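# Move the notchless milled part to station B infeed

## Task

Three vise stations line the track: A toward -y, B in the middle, C toward +y, and each has an outfeed tray with two milled parts. Exactly one of the six parts has pocket long walls without a notch. Identify that part and set it down entirely on the infeed plate of station B, with its pocket pointing straight up or straight down and not resting on the plate's pins (it does not have to touch them). The other five parts must stay roughly where they started, lying flat with the same side up. The result must hold without the robot supporting it: release the part and move the gripper away before finishing.

## Robot and tools

Robot: one Doosan M1013 six-joint arm with a Robotiq 2F-140 two-finger gripper, mounted on a carriage that rides a floor track along y. There is a single arm, so every movement list belongs to it alone. The only camera is cam_wrist (504x504 fisheye) on the gripper.

Frames: the scene frame is fixed to the table. z = 0 is the table top and +z is up. The track lies along y at x = 0; y = 0 matches rail position_m 0. The table starts at x = 0.31 m. The arm base sits at x = 0, y about equal to the rail position, z = 0.03 m, facing +x. Reported hand positions may be slightly off, more so when reaching far.

Gripper axes: the fingers point along the gripper's +z and close along its y. end_effector_position is the midpoint between the closed pads; closed fingertips extend about 33 mm past it, fully open about 9 mm. While closing, the tips travel about 24 mm further from the arm, so keep that much clearance above a surface.

Tool execute_actions(actions): a list of actions run in sequence; each returns state and images, and an empty list just reports. An action is an object with any of "rows", "steps", "until" and a device key ("rail").
- rows: 1 to 15 rows, each used for one control step of 1/30 s. A row is 9 numbers, each in [-1, 1]: dx, dy, dz, rx, ry, rz, position, force_limit, speed.
- dx..rz are an offset, not a pose: a target relative to the gripper's measured pose at the start of that action (for a call's first action, the last pose any result reported), expressed in the gripper's own axes. Each row is measured from that same start pose, not from the row before. Scale: 1.0 equals 0.6 m for dx, dy, dz and 180 degrees for rx, ry, rz, which together form a single rotation vector. Per step the command is clipped to 70 mm and 16 degrees from the measured pose, and position wins over orientation if both cannot be met. For gentle motion ramp the offset gradually (adding 0.01 per row is 6 mm per step).
- position is an absolute finger command: +1 fully open (140 mm), pads meet near -0.8, -1 closes until blocked. force_limit: -1 about 14 N, 0 about 60 N, +1 about 107 N. speed: -1 about 30 mm/s, 0 about 140, +1 about 250.
- steps: 1 to 450, at least the number of rows, default 15. After the last row the arm keeps heading to that row's target and the gripper keeps its command; give long moves enough steps and send any unfinished remainder in the next action rather than relying on drift.
- until: ends the action early once every condition is true (it does not halt motion). Form {"rail": {field: value}}, numbers need a comparison like [">=", 0.5]; comparisons are =, !=, <, <=, >, >=. {"all": {"status": "ended"}} means nothing reads moving; {"any": {"status": "ended"}} means some motion active during the action has ended.
- rail: {"position_m": -2 to 2 m} is an absolute carriage location; "speed_m_s" 0.01 to 1 (starts at 1, persists); {"stop": true} alone halts it. Rows never move the carriage. Wait with {"steps": n, "until": {"rail": {"position_status": ["!=", "moving"]}}} and let it arrive (within 1.4 mm) before aiming at scene points or ending. It accelerates and brakes at 2 m/s2.
Any out-of-range value or unknown name rejects the whole call.

Result lines: end_effector_position (m) and end_effector_quat_wxyz in the scene frame, velocities, Hand target (where the controller is driving), Joint positions and velocities (rail m, then waist, shoulder, elbow, forearm roll, wrist pitch, wrist roll in rad), joint torques (noisy, offset), object_status and position_measured (counts: 3 fully open, 230 pads meeting; not linear). object_status: 0 moving, 1 blocked while opening, 2 blocked while closing (a grip), 3 reached target or pads met. After closing with -1, confirm 2. To squeeze harder while at 2, raise force_limit and change position slightly (-1 to -0.98). Rail reports position_m, position_status (moving, done, contact_stop, time_out, stopped, stopped_with_arm) and position_answer (taken, not_taken; resend if not_taken). "pose unreachable" means the clearance check altered or blocked the command; the arm then rests until new rows come, and the call continues. After stopped_with_arm, send followable rows, then resend position_m.

Tool zoom_image(camera, region): camera "cam_wrist", region [x0, y0, x1, y1] in pixels of its last image, at most 504 by 504; gives a sharper close-up, useful for spotting notches.

Tool read_manual(section): returns licence texts only; moves nothing.

Tool finished_scene(scene): give the current scene number to end it after the last command has been held; irreversible, and the result reports success and the next task.

Hazards: contact torque at a joint's load limit (waist 323, shoulder 323, elbow 152, forearm roll and wrist joints 42.7 N m, held weight included) or any outside force of 144 N stops the arm for 10 s and skips the rest of the call. Holding loads heats motors; a MOTOR HOT line warns before an over-temperature brake stop. The world keeps running while you compose replies, and the robot holds its last command. A part being held may get a brief tug, and loose items may be nudged. Avoid dropping, slamming, hard pushing, or anything leaving the table, which fails the job. Move smoothly and finish quickly.

Each tool is called as name(argument=value, ...) on one line, values as JSON.

## Session

execute_actions(actions=[])

Scene clock: 0.00 s.
end_effector_position=(+0.7366, +0.3800, +0.3402) position_measured=3 object_status=3 end_effector_quat_wxyz=(-0.282, +0.774, -0.008, -0.567) end_effector_velocity=(+0.000, +0.000, +0.000) end_effector_angular_velocity=(+0.000, +0.000, +0.000)
Joint positions: [-0.269  0.423  1.223  0.327  1.334  2.235  2.559]
Joint velocities: [0. 0. 0. 0. 0. 0. 0.]
Joint torques (N m, as the joint torque sensors report them, + toward a larger angle): no reading
Hand target: +0.737, +0.380, +0.340; -0.282, +0.774, -0.008, -0.567
rail: position_m=-0.269 position_m_goal=-0.269 speed_m_s=1.00 position_status=done position_answer=taken refusals=0

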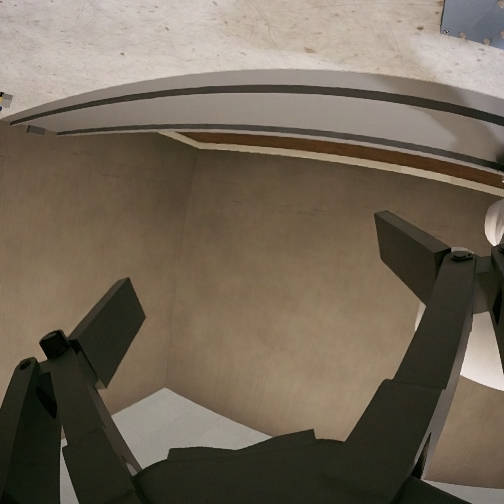

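execute_actions(actions=[{"rows":[[-0.74,0.593,-0.165,-0.194,0.391,-0.006,1,0,0]],"steps":120}])

Scene clock: 7.60 s.
end_effector_position=(+0.5451, -0.0992, +0.5986) position_measured=3 object_status=3 end_effector_quat_wxyz=(-0.001, +1.000, -0.001, +0.000) end_effector_velocity=(+0.000, +0.000, -0.000) end_effector_angular_velocity=(-0.000, +0.000, +0.000)
Joint positions: [-0.269  0.24   0.041  1.296  0.002  1.803  1.813]
Joint velocities: [ 0. -0.  0.  0. -0. -0. -0.]
Joint torques (N m, as the joint torque sensors report them, + toward a larger angle): [  2.49 -41.15 -42.     4.24   0.17  -0.7 ]
Hand target: +0.545, -0.099, +0.599; -0.001, +1.000, -0.001, +0.000
Off the commanded pose: 0.001 m, 0 deg.
rail: position_m=-0.269 position_m_goal=-0.269 speed_m_s=1.00 position_status=done position_answer=taken refusals=0

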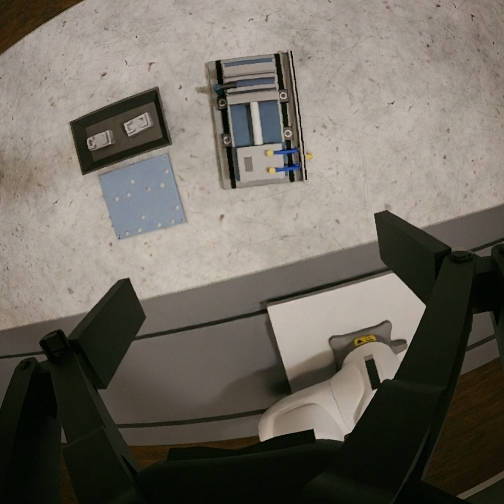

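execute_actions(actions=[{"rows":[[0.1,-0.2,0.45,0,0,0,1,0,0]],"steps":45,"rail":{"position_m":-0.14}}])

zoom_image(camera="cam_wrist", region=[100,20,400,320])

Scene clock: 10.33 s.
end_effector_position=(+0.6056, +0.1500, +0.3290) position_measured=3 object_status=3 end_effector_quat_wxyz=(-0.001, +1.000, -0.001, -0.000) end_effector_velocity=(+0.000, +0.000, -0.000) end_effector_angular_velocity=(-0.000, +0.000, +0.000)
Joint positions: [-0.14   0.394  0.205  1.597  0.002  1.339  1.966]
Joint velocities: [ 0.  0.  0.  0. -0.  0.  0.]
Joint torques (N m, as the joint torque sensors report them, + toward a larger angle): [  4.45 -58.7  -42.08   4.49  -0.02  -0.62]
Hand target: +0.606, +0.150, +0.329; -0.001, +1.000, -0.001, -0.000
Off the commanded pose: 0.000 m, 0 deg.
rail: position_m=-0.140 position_m_goal=-0.140 speed_m_s=1.00 position_status=done position_answer=taken refusals=0

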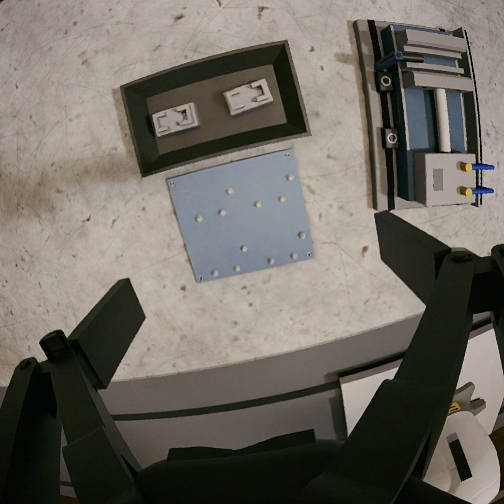

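Region (100, 20, 400, 320) of cam_wrist's 504x504 image, scaled by 1.680, with more detail than that image has.

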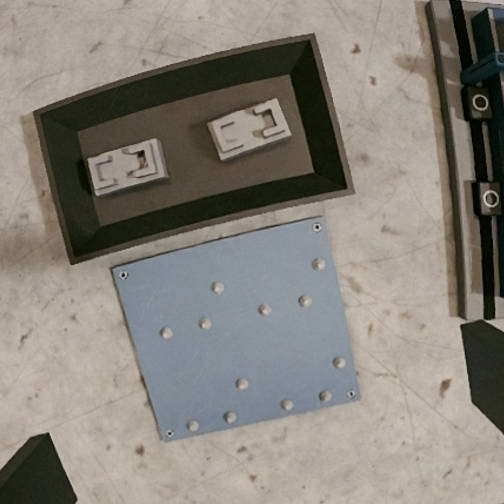

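execute_actions(actions=[{"rows":[[0,0,-0.3,0,0,0,1,0,0]],"steps":150,"rail":{"position_m":-1.2},"until":{"rail":{"position_status":["!=","moving"]}}}])

Scene clock: 12.73 s.
end_effector_position=(+0.6054, -0.9113, +0.5091) position_measured=3 object_status=3 end_effector_quat_wxyz=(-0.001, +1.000, -0.001, +0.000) end_effector_velocity=(-0.000, -0.017, -0.000) end_effector_angular_velocity=(-0.000, +0.000, +0.001)
Joint positions: [-1.201  0.394  0.183  1.299  0.002  1.658  1.966]
Joint velocities: [-0.017  0.001  0.    -0.    -0.     0.    -0.   ]
Joint torques (N m, as the joint torque sensors report them, + toward a larger angle): [ 10.79 -49.87 -40.69   4.96  -0.17  -0.24]
Hand target: +0.605, -0.910, +0.509; -0.001, +1.000, -0.001, -0.000
Off the commanded pose: 0.000 m, 0 deg.
rail: position_m=-1.201 position_m_goal=-1.200 speed_m_s=1.00 position_status=done position_answer=taken refusals=0

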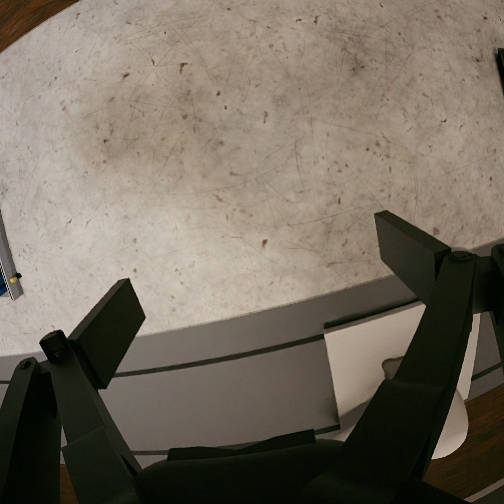

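execute_actions(actions=[{"rows":[[0,0.3,0,0,0,0,1,0,0]],"steps":150,"rail":{"position_m":-1.75},"until":{"rail":{"position_status":["!=","moving"]}}}])

Scene clock: 16.00 s.
end_effector_position=(+0.6051, -1.6410, +0.5087) position_measured=3 object_status=3 end_effector_quat_wxyz=(-0.001, +1.000, -0.001, +0.000) end_effector_velocity=(+0.000, -0.004, -0.000) end_effector_angular_velocity=(+0.001, +0.001, +0.000)
Joint positions: [-1.751  0.122  0.091  1.406  0.002  1.644  1.695]
Joint velocities: [-0.005  0.     0.001 -0.     0.001  0.    -0.   ]
Joint torques (N m, as the joint torque sensors report them, + toward a larger angle): [ 10.12 -46.27 -43.42   5.1    0.28  -0.67]
Hand target: +0.605, -1.640, +0.509; -0.001, +1.000, -0.001, +0.000
Off the commanded pose: 0.000 m, 0 deg.
rail: position_m=-1.751 position_m_goal=-1.750 speed_m_s=1.00 position_status=done position_answer=taken refusals=0

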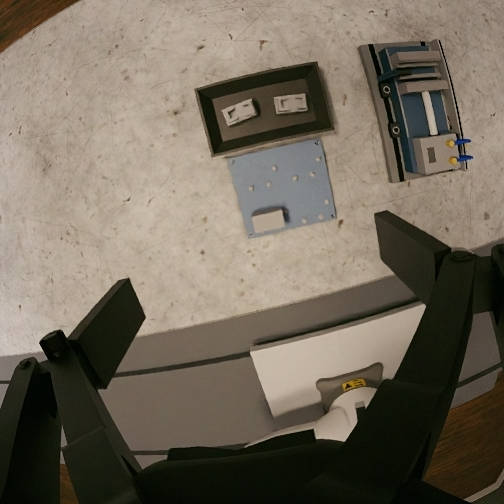

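zoom_image(camera="cam_wrist", region=[190,50,350,170])

Region (190, 50, 350, 170) of cam_wrist's 504x504 image, scaled by 3.150, with more detail than that image has; it fills the top 378 rows of this view, and the rest is white.

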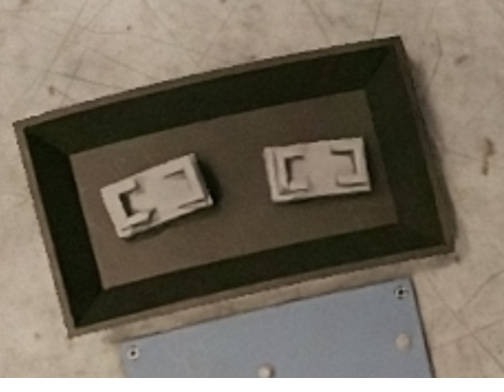

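execute_actions(actions=[{"steps":250,"rail":{"position_m":1.7},"until":{"rail":{"position_status":["!=","moving"]}}},{"steps":3}])

Scene clock: 21.67 s.
end_effector_position=(+0.6051, +1.8099, +0.5087) position_measured=3 object_status=3 end_effector_quat_wxyz=(-0.001, +1.000, -0.001, +0.000) end_effector_velocity=(-0.000, -0.002, -0.000) end_effector_angular_velocity=(-0.000, +0.000, -0.000)
Joint positions: [1.7   0.122 0.091 1.406 0.002 1.644 1.695]
Joint velocities: [-0.002  0.     0.     0.    -0.     0.     0.   ]
Joint torques (N m, as the joint torque sensors report them, + toward a larger angle): [  3.44 -51.05 -41.7    4.55  -0.15  -0.71]
Hand target: +0.605, +1.810, +0.509; -0.001, +1.000, -0.001, +0.000
Off the commanded pose: 0.000 m, 0 deg.
rail: position_m=1.700 position_m_goal=1.700 speed_m_s=1.00 position_status=done position_answer=taken refusals=0

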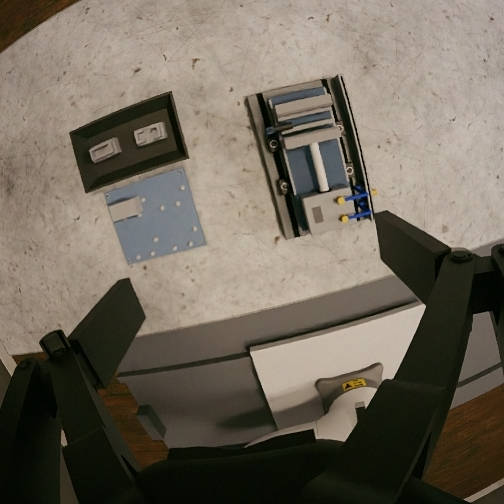

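execute_actions(actions=[{"rows":[[0.158,-0.06,0.5,0,0,0.5,0,0,0]],"steps":50,"rail":{"position_m":1.9}}])

Scene clock: 26.53 s.
end_effector_position=(+0.7003, +2.0463, +0.2089) position_measured=129 object_status=3 end_effector_quat_wxyz=(-0.001, +0.706, -0.708, -0.001) end_effector_velocity=(+0.000, +0.000, -0.000) end_effector_angular_velocity=(-0.000, +0.000, +0.000)
Joint positions: [1.9   0.156 0.334 1.654 0.002 1.153 3.299]
Joint velocities: [ 0.  0.  0. -0. -0.  0.  0.]
Joint torques (N m, as the joint torque sensors report them, + toward a larger angle): [  3.73 -67.94 -37.64   3.81   0.53  -0.86]
Hand target: +0.700, +2.046, +0.209; -0.001, +0.706, -0.708, -0.001
Off the commanded pose: 0.000 m, 0 deg.
rail: position_m=1.900 position_m_goal=1.900 speed_m_s=1.00 position_status=done position_answer=taken refusals=0

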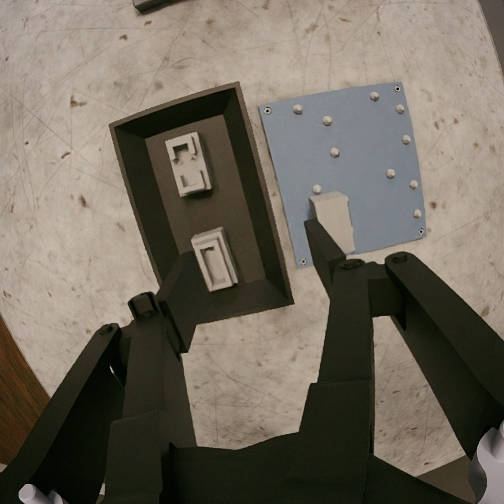

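execute_actions(actions=[{"rows":[[-0.07,-0.075,0.165,0,0,0,0,0,0]],"steps":25}])

Scene clock: 29.13 s.
end_effector_position=(+0.7455, +2.0883, +0.1101) position_measured=129 object_status=3 end_effector_quat_wxyz=(-0.001, +0.706, -0.708, -0.001) end_effector_velocity=(-0.000, -0.000, -0.000) end_effector_angular_velocity=(-0.000, +0.000, +0.000)
Joint positions: [1.9   0.202 0.485 1.628 0.003 1.028 3.344]
Joint velocities: [ 0.  0.  0. -0. -0. -0.  0.]
Joint torques (N m, as the joint torque sensors report them, + toward a larger angle): [  2.79 -80.19 -35.41   4.35  -0.18  -0.65]
Hand target: +0.746, +2.088, +0.110; -0.001, +0.706, -0.708, -0.001
Off the commanded pose: 0.000 m, 0 deg.
rail: position_m=1.900 position_m_goal=1.900 speed_m_s=1.00 position_status=done position_answer=taken refusals=0

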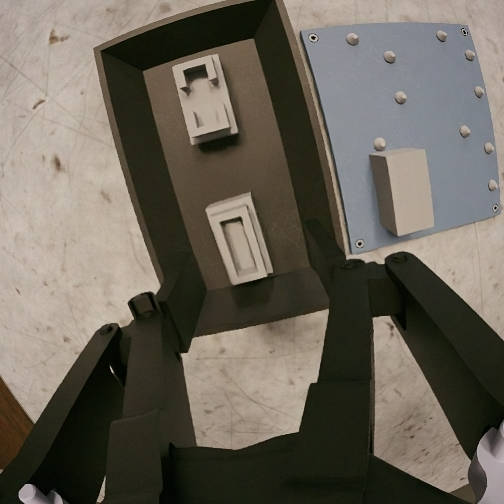

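execute_actions(actions=[{"rows":[[-0.012,-0.008,0.075,0,0,0,-0.05,0,0]],"steps":20}])

Scene clock: 32.67 s.
end_effector_position=(+0.7504, +2.0956, +0.0652) position_measured=135 object_status=3 end_effector_quat_wxyz=(-0.001, +0.706, -0.708, -0.001) end_effector_velocity=(-0.000, +0.000, -0.000) end_effector_angular_velocity=(+0.000, +0.000, -0.000)
Joint positions: [1.9   0.209 0.533 1.644 0.003 0.963 3.352]
Joint velocities: [ 0.  0.  0. -0.  0. -0.  0.]
Joint torques (N m, as the joint torque sensors report them, + toward a larger angle): [  1.04 -81.27 -34.98   3.37   0.02  -0.93]
Hand target: +0.750, +2.096, +0.065; -0.001, +0.706, -0.708, -0.001
Off the commanded pose: 0.000 m, 0 deg.
rail: position_m=1.900 position_m_goal=1.900 speed_m_s=1.00 position_status=done position_answer=taken refusals=0

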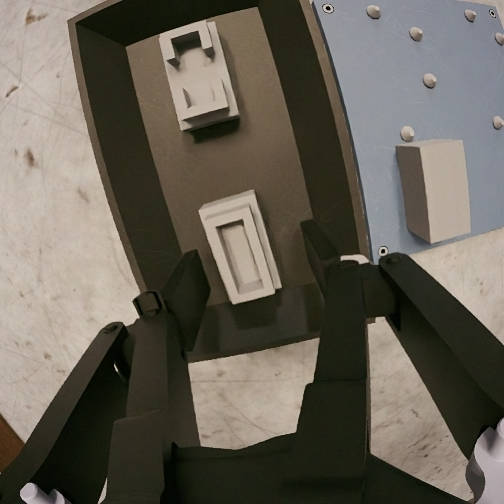

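execute_actions(actions=[{"rows":[[0,-0.008,0,0,0,0,-0.05,0,0]],"steps":6},{"rows":[[0,0,0.032,0,0,0,-0.05,0,0]],"steps":12},{"rows":[[0,0,0,0,0,0,-1,0.3,-0.5]],"steps":20}])

Scene clock: 34.93 s.
end_effector_position=(+0.7554, +2.0957, +0.0461) position_measured=185 object_status=2 end_effector_quat_wxyz=(-0.001, +0.706, -0.708, -0.001) end_effector_velocity=(-0.001, -0.000, -0.000) end_effector_angular_velocity=(-0.000, +0.001, +0.000)
Joint positions: [1.9   0.208 0.557 1.645 0.003 0.938 3.35 ]
Joint velocities: [ 0.     0.    -0.     0.001 -0.     0.    -0.   ]
Joint torques (N m, as the joint torque sensors report them, + toward a larger angle): [  1.44 -61.69 -15.46   3.6    2.36  -0.59]
Hand target: +0.755, +2.096, +0.046; -0.001, +0.706, -0.708, -0.001
Off the commanded pose: 0.000 m, 0 deg.
rail: position_m=1.900 position_m_goal=1.900 speed_m_s=1.00 position_status=done position_answer=taken refusals=0

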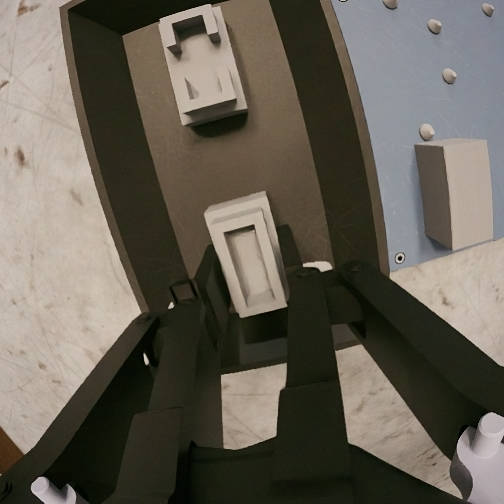

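execute_actions(actions=[{"rows":[[0,0,-0.01,0,0,0,-1,0.3,-0.5],[0,0,-0.02,0,0,0,-1,0.3,-0.5],[0,0,-0.04,0,0,0,-1,0.3,-0.5],[0,0,-0.06,0,0,0,-1,0.3,-0.5],[0,0,-0.09,0,0,0,-1,0.3,-0.5],[0,0,-0.12,0,0,0,-1,0.3,-0.5],[0,0,-0.16,0,0,0,-1,0.3,-0.5],[0,0,-0.2,0,0,0,-1,0.3,-0.5],[0,0.03,-0.25,0,0,0,-1,0.3,-0.5],[0,0.06,-0.3,0,0,0,-1,0.3,-0.5],[0,0.1,-0.35,0,0,0,-1,0.3,-0.5],[0,0.15,-0.4,0,0,0,-1,0.3,-0.5],[0,0.25,-0.45,0,0,0,-1,0.3,-0.5]],"steps":30},{"steps":250,"rail":{"position_m":0.1},"until":{"rail":{"position_status":["!=","moving"]}}},{"steps":3}])

Scene clock: 42.30 s.
end_effector_position=(+0.6049, +0.2951, +0.3158) position_measured=185 object_status=2 end_effector_quat_wxyz=(-0.001, +0.706, -0.708, -0.001) end_effector_velocity=(-0.000, +0.003, -0.000) end_effector_angular_velocity=(-0.000, +0.000, -0.000)
Joint positions: [0.1   0.257 0.154 1.683 0.002 1.304 3.4  ]
Joint velocities: [ 0.003 -0.     0.     0.     0.     0.     0.   ]
Joint torques (N m, as the joint torque sensors report them, + toward a larger angle): [ -1.77 -52.51 -42.28   4.35   0.27  -0.75]
Hand target: +0.605, +0.295, +0.316; -0.001, +0.706, -0.708, -0.001
Off the commanded pose: 0.000 m, 0 deg.
rail: position_m=0.100 position_m_goal=0.100 speed_m_s=1.00 position_status=done position_answer=taken refusals=0

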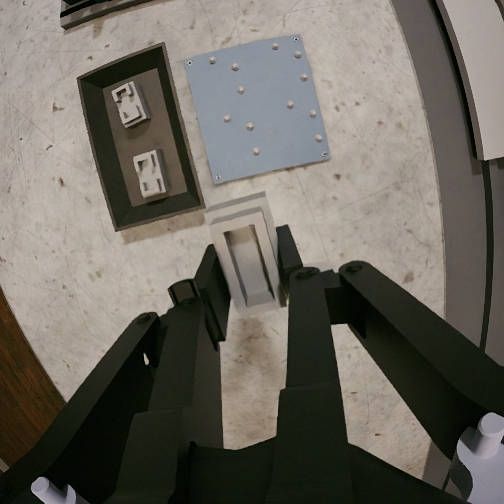

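execute_actions(actions=[{"rows":[[0.01,0.01,0.03,0,0,0,-1,0.3,-0.5],[0.02,0.025,0.07,0,0,0,-1,0.3,-0.5],[0.035,0.04,0.12,0,0,0,-1,0.3,-0.5],[0.05,0.06,0.17,0,0,0,-1,0.3,-0.5],[0.07,0.08,0.23,0,0,0,-1,0.3,-0.5],[0.085,0.1,0.28,0,0,0,-1,0.3,-0.5],[0.097,0.117,0.33,0,0,0,-1,0.3,-0.5]],"steps":25}])

Scene clock: 46.87 s.
end_effector_position=(+0.5349, +0.2376, +0.1176) position_measured=185 object_status=2 end_effector_quat_wxyz=(-0.001, +0.706, -0.708, -0.001) end_effector_velocity=(-0.000, -0.000, -0.000) end_effector_angular_velocity=(-0.000, +0.001, -0.000)
Joint positions: [0.1   0.188 0.177 2.054 0.003 0.91  3.33 ]
Joint velocities: [ 0.    -0.     0.     0.001  0.    -0.    -0.   ]
Joint torques (N m, as the joint torque sensors report them, + toward a larger angle): [ -1.3  -48.36 -35.73   3.75   0.06  -0.77]
Hand target: +0.535, +0.238, +0.118; -0.001, +0.706, -0.708, -0.001
Off the commanded pose: 0.000 m, 0 deg.
rail: position_m=0.100 position_m_goal=0.100 speed_m_s=1.00 position_status=done position_answer=taken refusals=0

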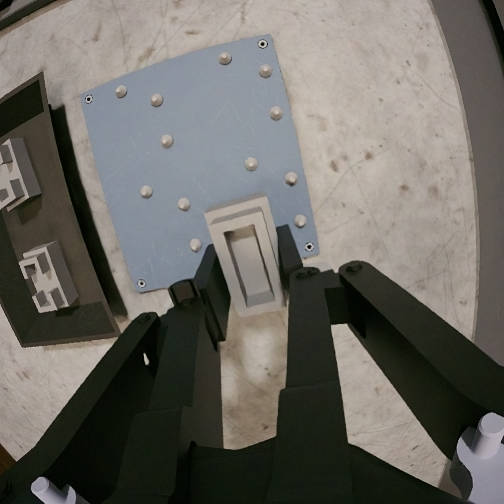

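execute_actions(actions=[{"rows":[[0.005,0,0.02,0,0,0,-1,0.3,-0.5],[0.012,0,0.04,0,0,0,-1,0.3,-0.5],[0.014,0,0.075,0,0,0,-1,0.3,-0.5]],"steps":15}])

Scene clock: 48.83 s.
end_effector_position=(+0.5350, +0.2293, +0.0726) position_measured=185 object_status=2 end_effector_quat_wxyz=(-0.001, +0.706, -0.708, -0.001) end_effector_velocity=(+0.001, +0.000, +0.000) end_effector_angular_velocity=(+0.000, -0.000, -0.000)
Joint positions: [0.1   0.173 0.228 2.093 0.003 0.819 3.315]
Joint velocities: [ 0.    -0.     0.    -0.001  0.    -0.    -0.   ]
Joint torques (N m, as the joint torque sensors report them, + toward a larger angle): [  2.63 -50.5  -31.28   3.07   0.21  -0.5 ]
Hand target: +0.535, +0.229, +0.073; -0.001, +0.706, -0.708, -0.001
Off the commanded pose: 0.000 m, 0 deg.
rail: position_m=0.100 position_m_goal=0.100 speed_m_s=1.00 position_status=done position_answer=taken refusals=0

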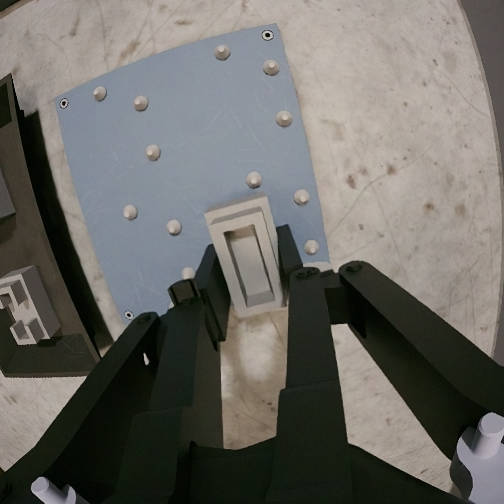

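execute_actions(actions=[{"rows":[[0,-0.004,0.01,0,0,0,-1,0.3,-0.5],[0,-0.007,0.02,0,0,0,-1,0.3,-0.5],[0,-0.007,0.035,0,0,0,-1,0.3,-0.5]],"steps":14}])

Scene clock: 51.33 s.
end_effector_position=(+0.5392, +0.2293, +0.0516) position_measured=185 object_status=2 end_effector_quat_wxyz=(-0.001, +0.706, -0.708, -0.001) end_effector_velocity=(-0.000, -0.000, -0.000) end_effector_angular_velocity=(-0.000, +0.000, +0.000)
Joint positions: [0.1   0.172 0.261 2.101 0.003 0.779 3.313]
Joint velocities: [ 0.  0.  0.  0.  0. -0. -0.]
Joint torques (N m, as the joint torque sensors report them, + toward a larger angle): [ -1.24 -52.09 -29.78   3.25   0.03  -0.45]
Hand target: +0.539, +0.229, +0.052; -0.001, +0.706, -0.708, -0.001
Off the commanded pose: 0.000 m, 0 deg.
rail: position_m=0.100 position_m_goal=0.100 speed_m_s=1.00 position_status=done position_answer=taken refusals=0

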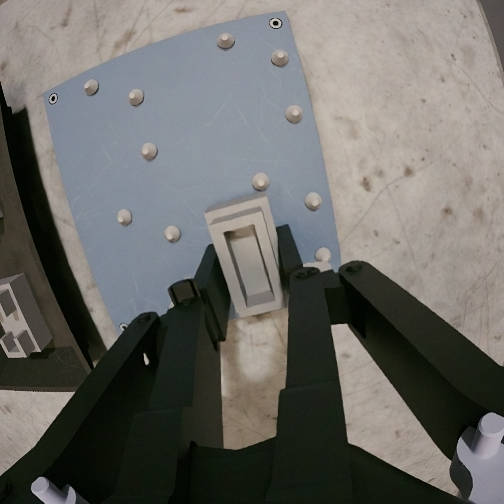

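execute_actions(actions=[{"rows":[[0,0,0.009,0,0,0,-1,0.3,-0.5]],"steps":8},{"rows":[[0,0,0,0,0,0,-0.3,0,-0.5]],"steps":8},{"rows":[[0,0,-0.05,0,0,0,-0.3,0,0],[0,0,-0.1,0,0,0,-0.3,0,0],[-0.1,0,-0.35,0,0,0,-0.3,0,0]],"steps":24}])

zoom_image(camera="cam_wrist", region=[120,20,370,270])

Scene clock: 54.23 s.
end_effector_position=(+0.5389, +0.2888, +0.2563) position_measured=167 object_status=3 end_effector_quat_wxyz=(-0.001, +0.706, -0.708, -0.001) end_effector_velocity=(+0.000, +0.000, +0.000) end_effector_angular_velocity=(+0.000, -0.001, +0.000)
Joint positions: [0.1   0.275 0.084 1.875 0.002 1.182 3.418]
Joint velocities: [ 0.     0.    -0.    -0.001 -0.     0.     0.   ]
Joint torques (N m, as the joint torque sensors report them, + toward a larger angle): [  1.62 -43.56 -40.29   3.98  -0.15  -0.53]
Hand target: +0.539, +0.289, +0.256; -0.001, +0.706, -0.708, -0.001
Off the commanded pose: 0.000 m, 0 deg.
rail: position_m=0.100 position_m_goal=0.100 speed_m_s=1.00 position_status=done position_answer=taken refusals=0

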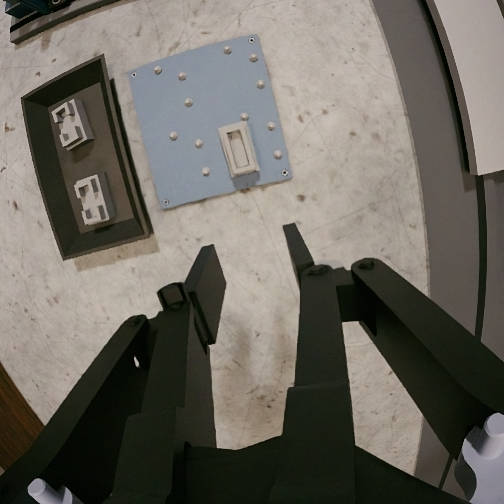

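Region (120, 20, 370, 270) of cam_wrist's 504x504 image, scaled by 2.016, with more detail than that image has.

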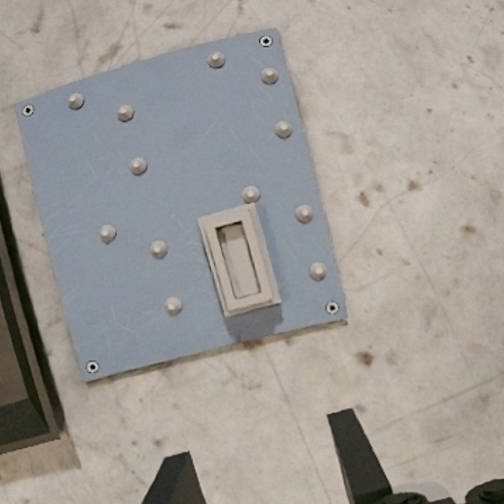

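finished_scene(scene=1)

The scene is finished: the task was done.


## Next scene

The same job, from a new start.

execute_actions(actions=[])

Scene clock: 0.00 s.
end_effector_position=(+0.5822, +0.5377, +0.2081) position_measured=3 object_status=3 end_effector_quat_wxyz=(-0.042, +0.827, +0.557, -0.068) end_effector_velocity=(+0.000, +0.000, +0.000) end_effector_angular_velocity=(+0.000, +0.000, +0.000)
Joint positions: [0.46  0.071 0.227 1.808 0.005 1.267 0.454]
Joint velocities: [ 0.  0.  0.  0.  0.  0. -0.]
Joint torques (N m, as the joint torque sensors report them, + toward a larger angle): no reading
Hand target: +0.582, +0.538, +0.208; -0.042, +0.827, +0.557, -0.068
rail: position_m=0.460 position_m_goal=0.460 speed_m_s=1.00 position_status=done position_answer=taken refusals=0

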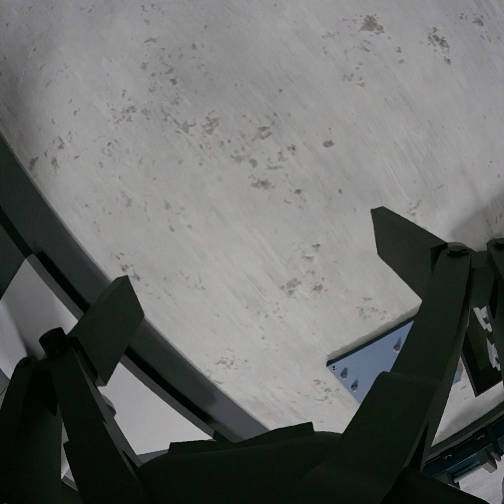

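execute_actions(actions=[{"rows":[[0,0,-0.4,-0.05,0.012,-0.122,0,0,0]],"steps":28,"rail":{"position_m":0.12}}])

Scene clock: 3.17 s.
end_effector_position=(+0.6203, +0.1988, +0.4449) position_measured=129 object_status=3 end_effector_quat_wxyz=(-0.000, +0.708, +0.707, +0.000) end_effector_velocity=(+0.000, +0.002, +0.000) end_effector_angular_velocity=(+0.000, -0.000, +0.000)
Joint positions: [0.12  0.071 0.107 1.503 0.001 1.533 0.072]
Joint velocities: [ 0.002 -0.    -0.    -0.001 -0.     0.    -0.   ]
Joint torques (N m, as the joint torque sensors report them, + toward a larger angle): [  2.62 -46.06 -42.49   4.7   -0.16  -0.71]
Hand target: +0.620, +0.199, +0.445; -0.000, +0.708, +0.707, +0.000
Off the commanded pose: 0.000 m, 0 deg.
rail: position_m=0.120 position_m_goal=0.120 speed_m_s=1.00 position_status=done position_answer=taken refusals=0

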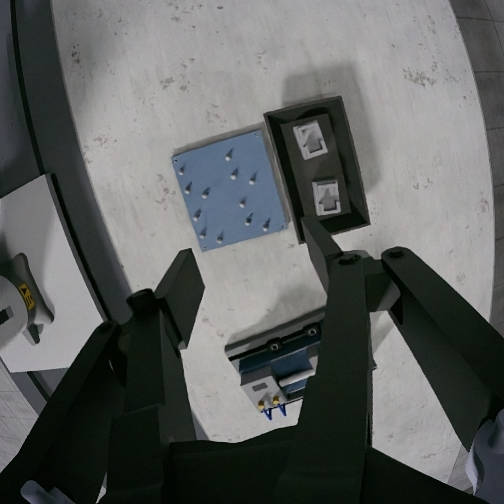

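zoom_image(camera="cam_wrist", region=[170,80,380,260])

Region (170, 80, 380, 260) of cam_wrist's 504x504 image, scaled by 2.400, with more detail than that image has; it fills the top 432 rows of this view, and the rest is white.

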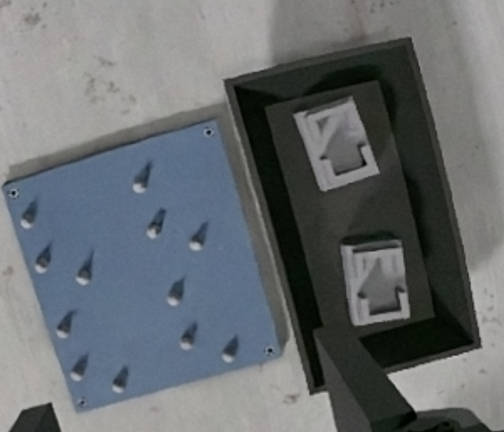

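Both notched. On to C.

execute_actions(actions=[{"rows":[[0,0.1,-0.1,0,0,0,0,0,0]],"steps":250,"rail":{"position_m":1.85},"until":{"rail":{"position_status":["!=","moving"]}}}])

Scene clock: 6.87 s.
end_effector_position=(+0.6803, +1.9299, +0.5050) position_measured=129 object_status=3 end_effector_quat_wxyz=(-0.000, +0.707, +0.707, +0.000) end_effector_velocity=(+0.000, +0.019, +0.000) end_effector_angular_velocity=(-0.000, -0.000, -0.002)
Joint positions: [1.851 0.065 0.207 1.278 0.001 1.657 0.066]
Joint velocities: [ 0.02  -0.002 -0.    -0.    -0.    -0.    -0.   ]
Joint torques (N m, as the joint torque sensors report them, + toward a larger angle): [ -9.35 -62.02 -42.4    3.43   0.08  -0.92]
Hand target: +0.680, +1.929, +0.505; -0.000, +0.708, +0.707, +0.000
Off the commanded pose: 0.000 m, 0 deg.
rail: position_m=1.851 position_m_goal=1.850 speed_m_s=1.00 position_status=done position_answer=taken refusals=0

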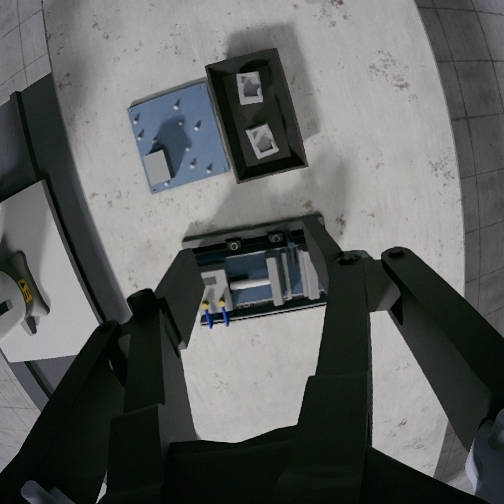

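zoom_image(camera="cam_wrist", region=[195,45,325,185])

Region (195, 45, 325, 185) of cam_wrist's 504x504 image, scaled by 3.600, with more detail than that image has; it fills the left 468 columns of this view, and the rest is white.

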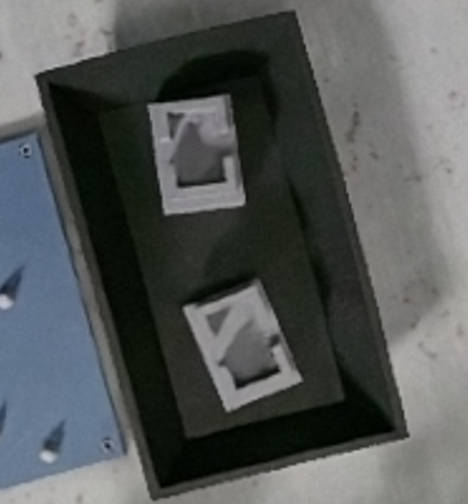

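execute_actions(actions=[{"rows":[[0,0,0.1,0,0,0,0,0,0]],"steps":250,"rail":{"position_m":-1.6},"until":{"rail":{"position_status":["!=","moving"]}}},{"steps":3}])

zoom_image(camera="cam_wrist", region=[150,20,400,270])

Scene clock: 12.77 s.
end_effector_position=(+0.6803, -1.5211, +0.4449) position_measured=129 object_status=3 end_effector_quat_wxyz=(-0.000, +0.708, +0.707, +0.000) end_effector_velocity=(+0.000, +0.002, -0.000) end_effector_angular_velocity=(+0.000, -0.000, +0.000)
Joint positions: [-1.6    0.065  0.203  1.389  0.001  1.549  0.066]
Joint velocities: [ 0.002 -0.     0.    -0.     0.     0.    -0.   ]
Joint torques (N m, as the joint torque sensors report them, + toward a larger angle): [  0.98 -58.83 -42.28   4.9   -0.15  -0.2 ]
Hand target: +0.680, -1.521, +0.445; -0.000, +0.708, +0.707, +0.000
Off the commanded pose: 0.000 m, 0 deg.
rail: position_m=-1.600 position_m_goal=-1.600 speed_m_s=1.00 position_status=done position_answer=taken refusals=0

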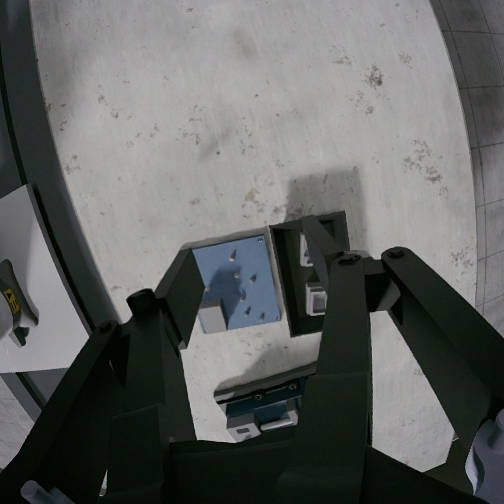

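Region (150, 20, 400, 270) of cam_wrist's 504x504 image, scaled by 2.016, with more detail than that image has.

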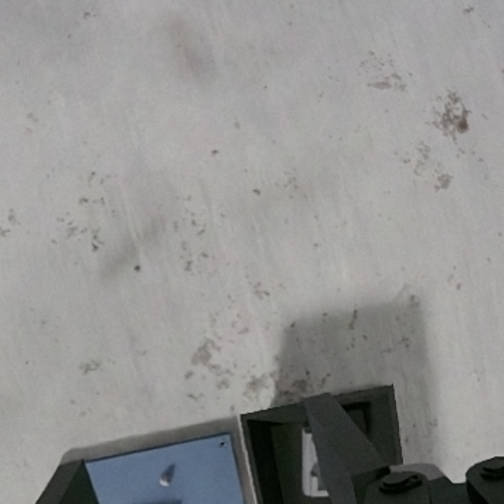

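execute_actions(actions=[{"rail":{"position_m":-1.85},"rows":[[0,0.14,0.1,0,0,0,0,0,0]],"steps":15},{"rows":[[0,0,0.3,0,0,0,0,0,0]],"steps":22}])

Scene clock: 15.20 s.
end_effector_position=(+0.7646, -1.7714, +0.2054) position_measured=129 object_status=3 end_effector_quat_wxyz=(-0.000, +0.708, +0.707, +0.000) end_effector_velocity=(+0.000, +0.000, -0.000) end_effector_angular_velocity=(+0.000, +0.000, -0.000)
Joint positions: [-1.85   0.058  0.416  1.543  0.001  1.182  0.059]
Joint velocities: [ 0.    -0.     0.001 -0.     0.    -0.    -0.   ]
Joint torques (N m, as the joint torque sensors report them, + toward a larger angle): [  4.24 -75.6  -39.24   4.17  -0.21  -0.49]
Hand target: +0.765, -1.771, +0.205; -0.000, +0.708, +0.707, +0.000
Off the commanded pose: 0.000 m, 0 deg.
rail: position_m=-1.850 position_m_goal=-1.850 speed_m_s=1.00 position_status=done position_answer=taken refusals=0

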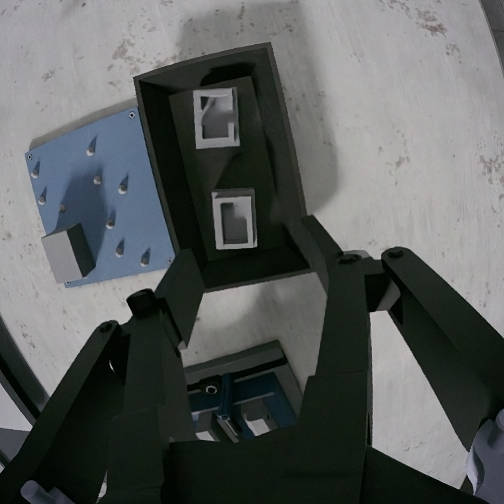

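execute_actions(actions=[{"rows":[[-0.014,-0.034,0.22,0,0,0.075,0.1,0,0]],"steps":22}])

Scene clock: 17.40 s.
end_effector_position=(+0.7445, -1.7797, +0.0735) position_measured=117 object_status=3 end_effector_quat_wxyz=(-0.000, +0.786, +0.618, +0.000) end_effector_velocity=(-0.000, +0.000, -0.000) end_effector_angular_velocity=(-0.000, +0.000, +0.000)
Joint positions: [-1.85   0.048  0.489  1.7    0.001  0.953  0.285]
Joint velocities: [ 0.  0.  0. -0. -0. -0.  0.]
Joint torques (N m, as the joint torque sensors report them, + toward a larger angle): [  1.1  -77.53 -34.23   3.53   0.39  -0.97]
Hand target: +0.744, -1.780, +0.073; -0.000, +0.786, +0.618, +0.000
Off the commanded pose: 0.000 m, 0 deg.
rail: position_m=-1.850 position_m_goal=-1.850 speed_m_s=1.00 position_status=done position_answer=taken refusals=0

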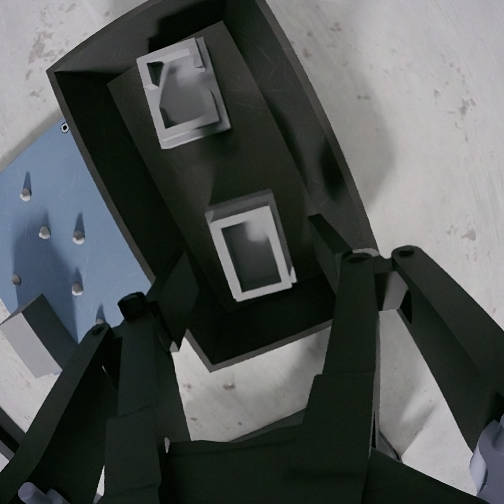

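execute_actions(actions=[{"rows":[[0,0,0,0,0,0,0,0,0],[0,0,0.015,0,0,0,0,0,0],[0,0,0.03,0,0,0,0,0,0],[0,0,0.042,0,0,0,0,0,0]],"steps":13},{"rows":[[0,0,0,0,0,0,-1,0.3,-0.5]],"steps":15}])

Scene clock: 20.13 s.
end_effector_position=(+0.7446, -1.7797, +0.0484) position_measured=170 object_status=0 end_effector_quat_wxyz=(+0.000, +0.786, +0.618, +0.000) end_effector_velocity=(+0.000, +0.000, -0.000) end_effector_angular_velocity=(-0.000, -0.000, -0.000)
Joint positions: [-1.85   0.048  0.513  1.715  0.     0.913  0.285]
Joint velocities: [ 0.  0. -0.  0. -0. -0.  0.]
Joint torques (N m, as the joint torque sensors report them, + toward a larger angle): [  3.54 -63.02 -26.78   3.23  -2.99  -0.47]
Hand target: +0.744, -1.780, +0.048; -0.000, +0.786, +0.618, +0.000
Off the commanded pose: 0.000 m, 0 deg.
rail: position_m=-1.850 position_m_goal=-1.850 speed_m_s=1.00 position_status=done position_answer=taken refusals=0

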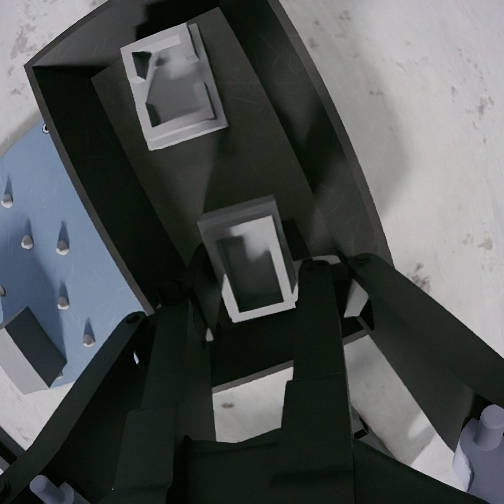

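execute_actions(actions=[{"rows":[[0,0,-0.005,0,0,0,-1,0.3,-0.5],[0,0,-0.01,0,0,0,-1,0.3,-0.5],[0,0,-0.02,0,0,0,-1,0.3,-0.5],[0,0,-0.04,0,0,0,-1,0.3,-0.5],[0,0,-0.06,0,0,0,-1,0.3,-0.5],[0,0,-0.09,0,0,0,-1,0.3,-0.5],[0,0,-0.12,0,0,0,-1,0.3,-0.5],[0,0,-0.16,0,0,0,-1,0.3,-0.5],[0,0,-0.2,0,0,-0.02,-1,0.3,-0.5],[0,0,-0.25,0,0,-0.04,-1,0.3,-0.5],[0,0,-0.3,0,0,-0.06,-1,0.3,-0.5],[0,0,-0.42,0,0,-0.075,-1,0.3,-0.5]],"steps":24},{"rows":[[0,-0.03,0,0,0,0,-1,0.3,-0.5],[0,-0.06,0,0,0,0,-1,0.3,-0.5],[0,-0.1,0,0,0,0,-1,0.3,-0.5],[0,-0.15,0,0,0,0,-1,0.3,-0.5],[0,-0.2,0,0,0,0,-1,0.3,-0.5],[0,-0.26,0,0,0,0,-1,0.3,-0.5],[0,-0.32,0,0,0,0,-1,0.3,-0.5]],"steps":250,"rail":{"position_m":0.079},"until":{"rail":{"position_status":["!=","moving"]}}},{"rows":[[0,0,0.03,0,0,0,-1,0.3,-0.5],[0,0,0.07,0,0,0,-1,0.3,-0.5],[0,0,0.12,0,0,0,-1,0.3,-0.5],[0,0,0.18,0,0,0,-1,0.3,-0.5],[0,0,0.24,0,0,0,-1,0.3,-0.5],[0,0,0.3,0,0,0,-1,0.3,-0.5]],"steps":20}])

Scene clock: 28.37 s.
end_effector_position=(+0.5523, +0.1495, +0.1199) position_measured=170 object_status=2 end_effector_quat_wxyz=(+0.000, +0.708, +0.707, +0.000) end_effector_velocity=(-0.000, +0.001, -0.000) end_effector_angular_velocity=(+0.001, +0.000, +0.001)
Joint positions: [0.079 0.065 0.181 2.043 0.    0.917 0.066]
Joint velocities: [-0.     0.002  0.001  0.     0.001 -0.001 -0.   ]
Joint torques (N m, as the joint torque sensors report them, + toward a larger angle): [  4.92 -52.37 -35.19   3.44  -0.33  -0.4 ]
Hand target: +0.552, +0.149, +0.120; +0.000, +0.708, +0.707, +0.000
Off the commanded pose: 0.000 m, 0 deg.
rail: position_m=0.079 position_m_goal=0.079 speed_m_s=1.00 position_status=done position_answer=taken refusals=0

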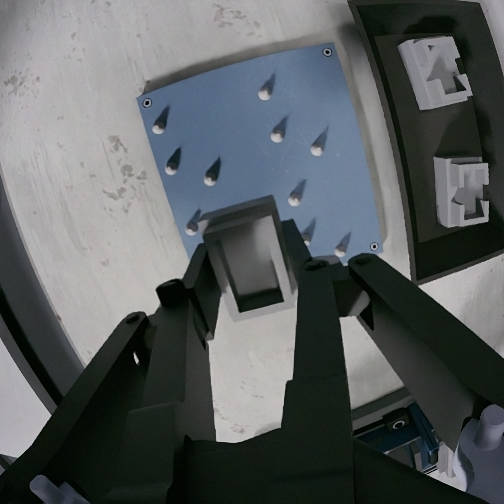

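execute_actions(actions=[{"rows":[[0.005,0,0.02,0,0,0,-1,0.3,-0.5],[0.01,0.003,0.045,0,0,0,-1,0.3,-0.5],[0.012,0.004,0.085,0,0,0,-1,0.3,-0.5]],"steps":13}])

Scene clock: 30.00 s.
end_effector_position=(+0.5548, +0.1566, +0.0689) position_measured=170 object_status=2 end_effector_quat_wxyz=(+0.000, +0.708, +0.706, +0.000) end_effector_velocity=(+0.000, -0.000, -0.000) end_effector_angular_velocity=(-0.001, -0.001, +0.001)
Joint positions: [0.079 0.077 0.246 2.078 0.    0.817 0.079]
Joint velocities: [ 0.     0.     0.    -0.    -0.001 -0.001  0.   ]
Joint torques (N m, as the joint torque sensors report them, + toward a larger angle): [  3.49 -53.09 -32.3    3.12   0.11  -0.35]
Hand target: +0.555, +0.157, +0.069; +0.000, +0.708, +0.707, +0.000
Off the commanded pose: 0.000 m, 0 deg.
rail: position_m=0.079 position_m_goal=0.079 speed_m_s=1.00 position_status=done position_answer=taken refusals=0

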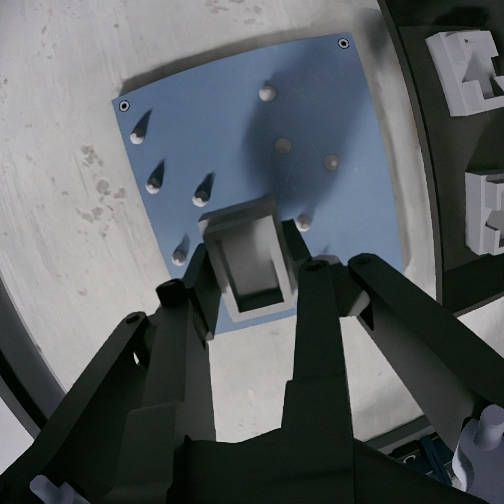

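execute_actions(actions=[{"rows":[[-0.005,-0.002,0.005,0,0,0,-1,0.3,-0.5],[-0.008,-0.003,0.015,0,0,0,-1,0.3,-0.5],[-0.008,-0.003,0.025,0,0,0,-1,0.3,-0.5],[-0.008,-0.003,0.033,0,0,0,-1,0.3,-0.5]],"steps":13}])

Scene clock: 32.10 s.
end_effector_position=(+0.5530, +0.1518, +0.0492) position_measured=170 object_status=2 end_effector_quat_wxyz=(+0.000, +0.708, +0.707, +0.000) end_effector_velocity=(-0.000, -0.000, -0.000) end_effector_angular_velocity=(-0.000, +0.000, -0.000)
Joint positions: [ 0.079  0.069  0.269  2.096 -0.     0.776  0.071]
Joint velocities: [ 0. -0.  0.  0. -0. -0. -0.]
Joint torques (N m, as the joint torque sensors report them, + toward a larger angle): [  3.46 -55.19 -29.4    2.99   0.27  -0.54]
Hand target: +0.553, +0.152, +0.049; +0.000, +0.708, +0.706, +0.000
Off the commanded pose: 0.000 m, 0 deg.
rail: position_m=0.079 position_m_goal=0.079 speed_m_s=1.00 position_status=done position_answer=taken refusals=0

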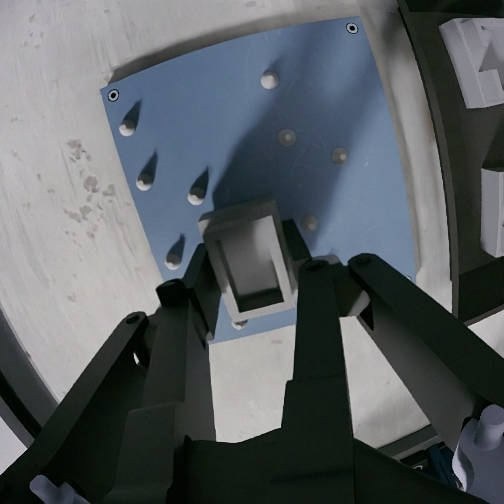

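execute_actions(actions=[{"rows":[[0,0,0.004,0,0,0,-1,0.3,-0.5]],"steps":6},{"rows":[[0,0,0,0,0,0,-0.18,0,-0.5]],"steps":8},{"rows":[[0,0,-0.04,0,0,0,-0.18,0,0],[0,0,-0.1,0,0,0,-0.18,0,0],[-0.06,0,-0.38,0,0,0,0,0,0]],"steps":22}])

zoom_image(camera="cam_wrist", region=[140,50,370,280])

Scene clock: 35.07 s.
end_effector_position=(+0.5526, +0.1159, +0.2746) position_measured=129 object_status=3 end_effector_quat_wxyz=(+0.000, +0.708, +0.707, +0.000) end_effector_velocity=(+0.001, +0.000, +0.001) end_effector_angular_velocity=(+0.001, -0.001, -0.000)
Joint positions: [0.079 0.004 0.046 1.88  0.    1.215 0.006]
Joint velocities: [ 0.    -0.     0.    -0.002  0.001  0.001 -0.   ]
Joint torques (N m, as the joint torque sensors report them, + toward a larger angle): [  2.32 -39.55 -40.14   4.02   0.22  -0.73]
Hand target: +0.553, +0.116, +0.275; +0.000, +0.708, +0.707, +0.000
Off the commanded pose: 0.000 m, 0 deg.
rail: position_m=0.079 position_m_goal=0.079 speed_m_s=1.00 position_status=done position_answer=taken refusals=0

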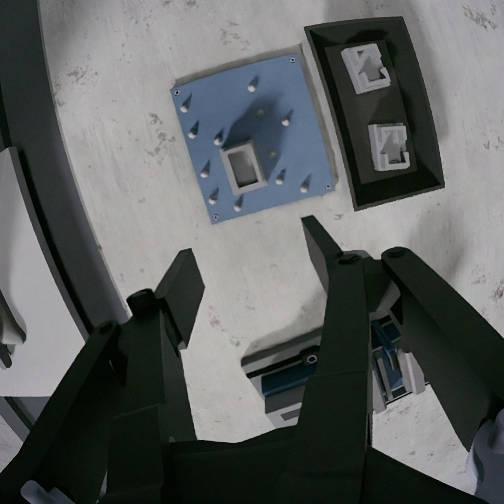

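Region (140, 50, 370, 280) of cam_wrist's 504x504 image, scaled by 2.191, with more detail than that image has.

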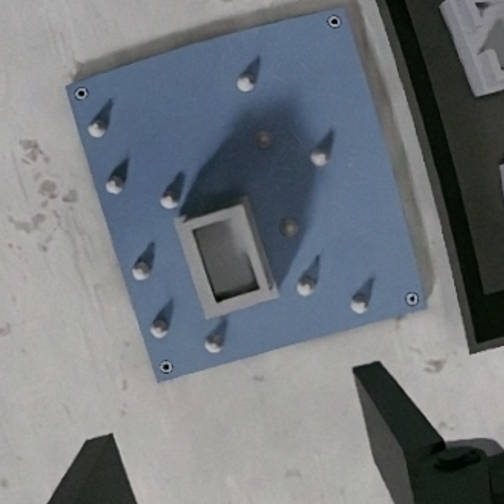

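finished_scene(scene=2)

The scene is finished: the task was done.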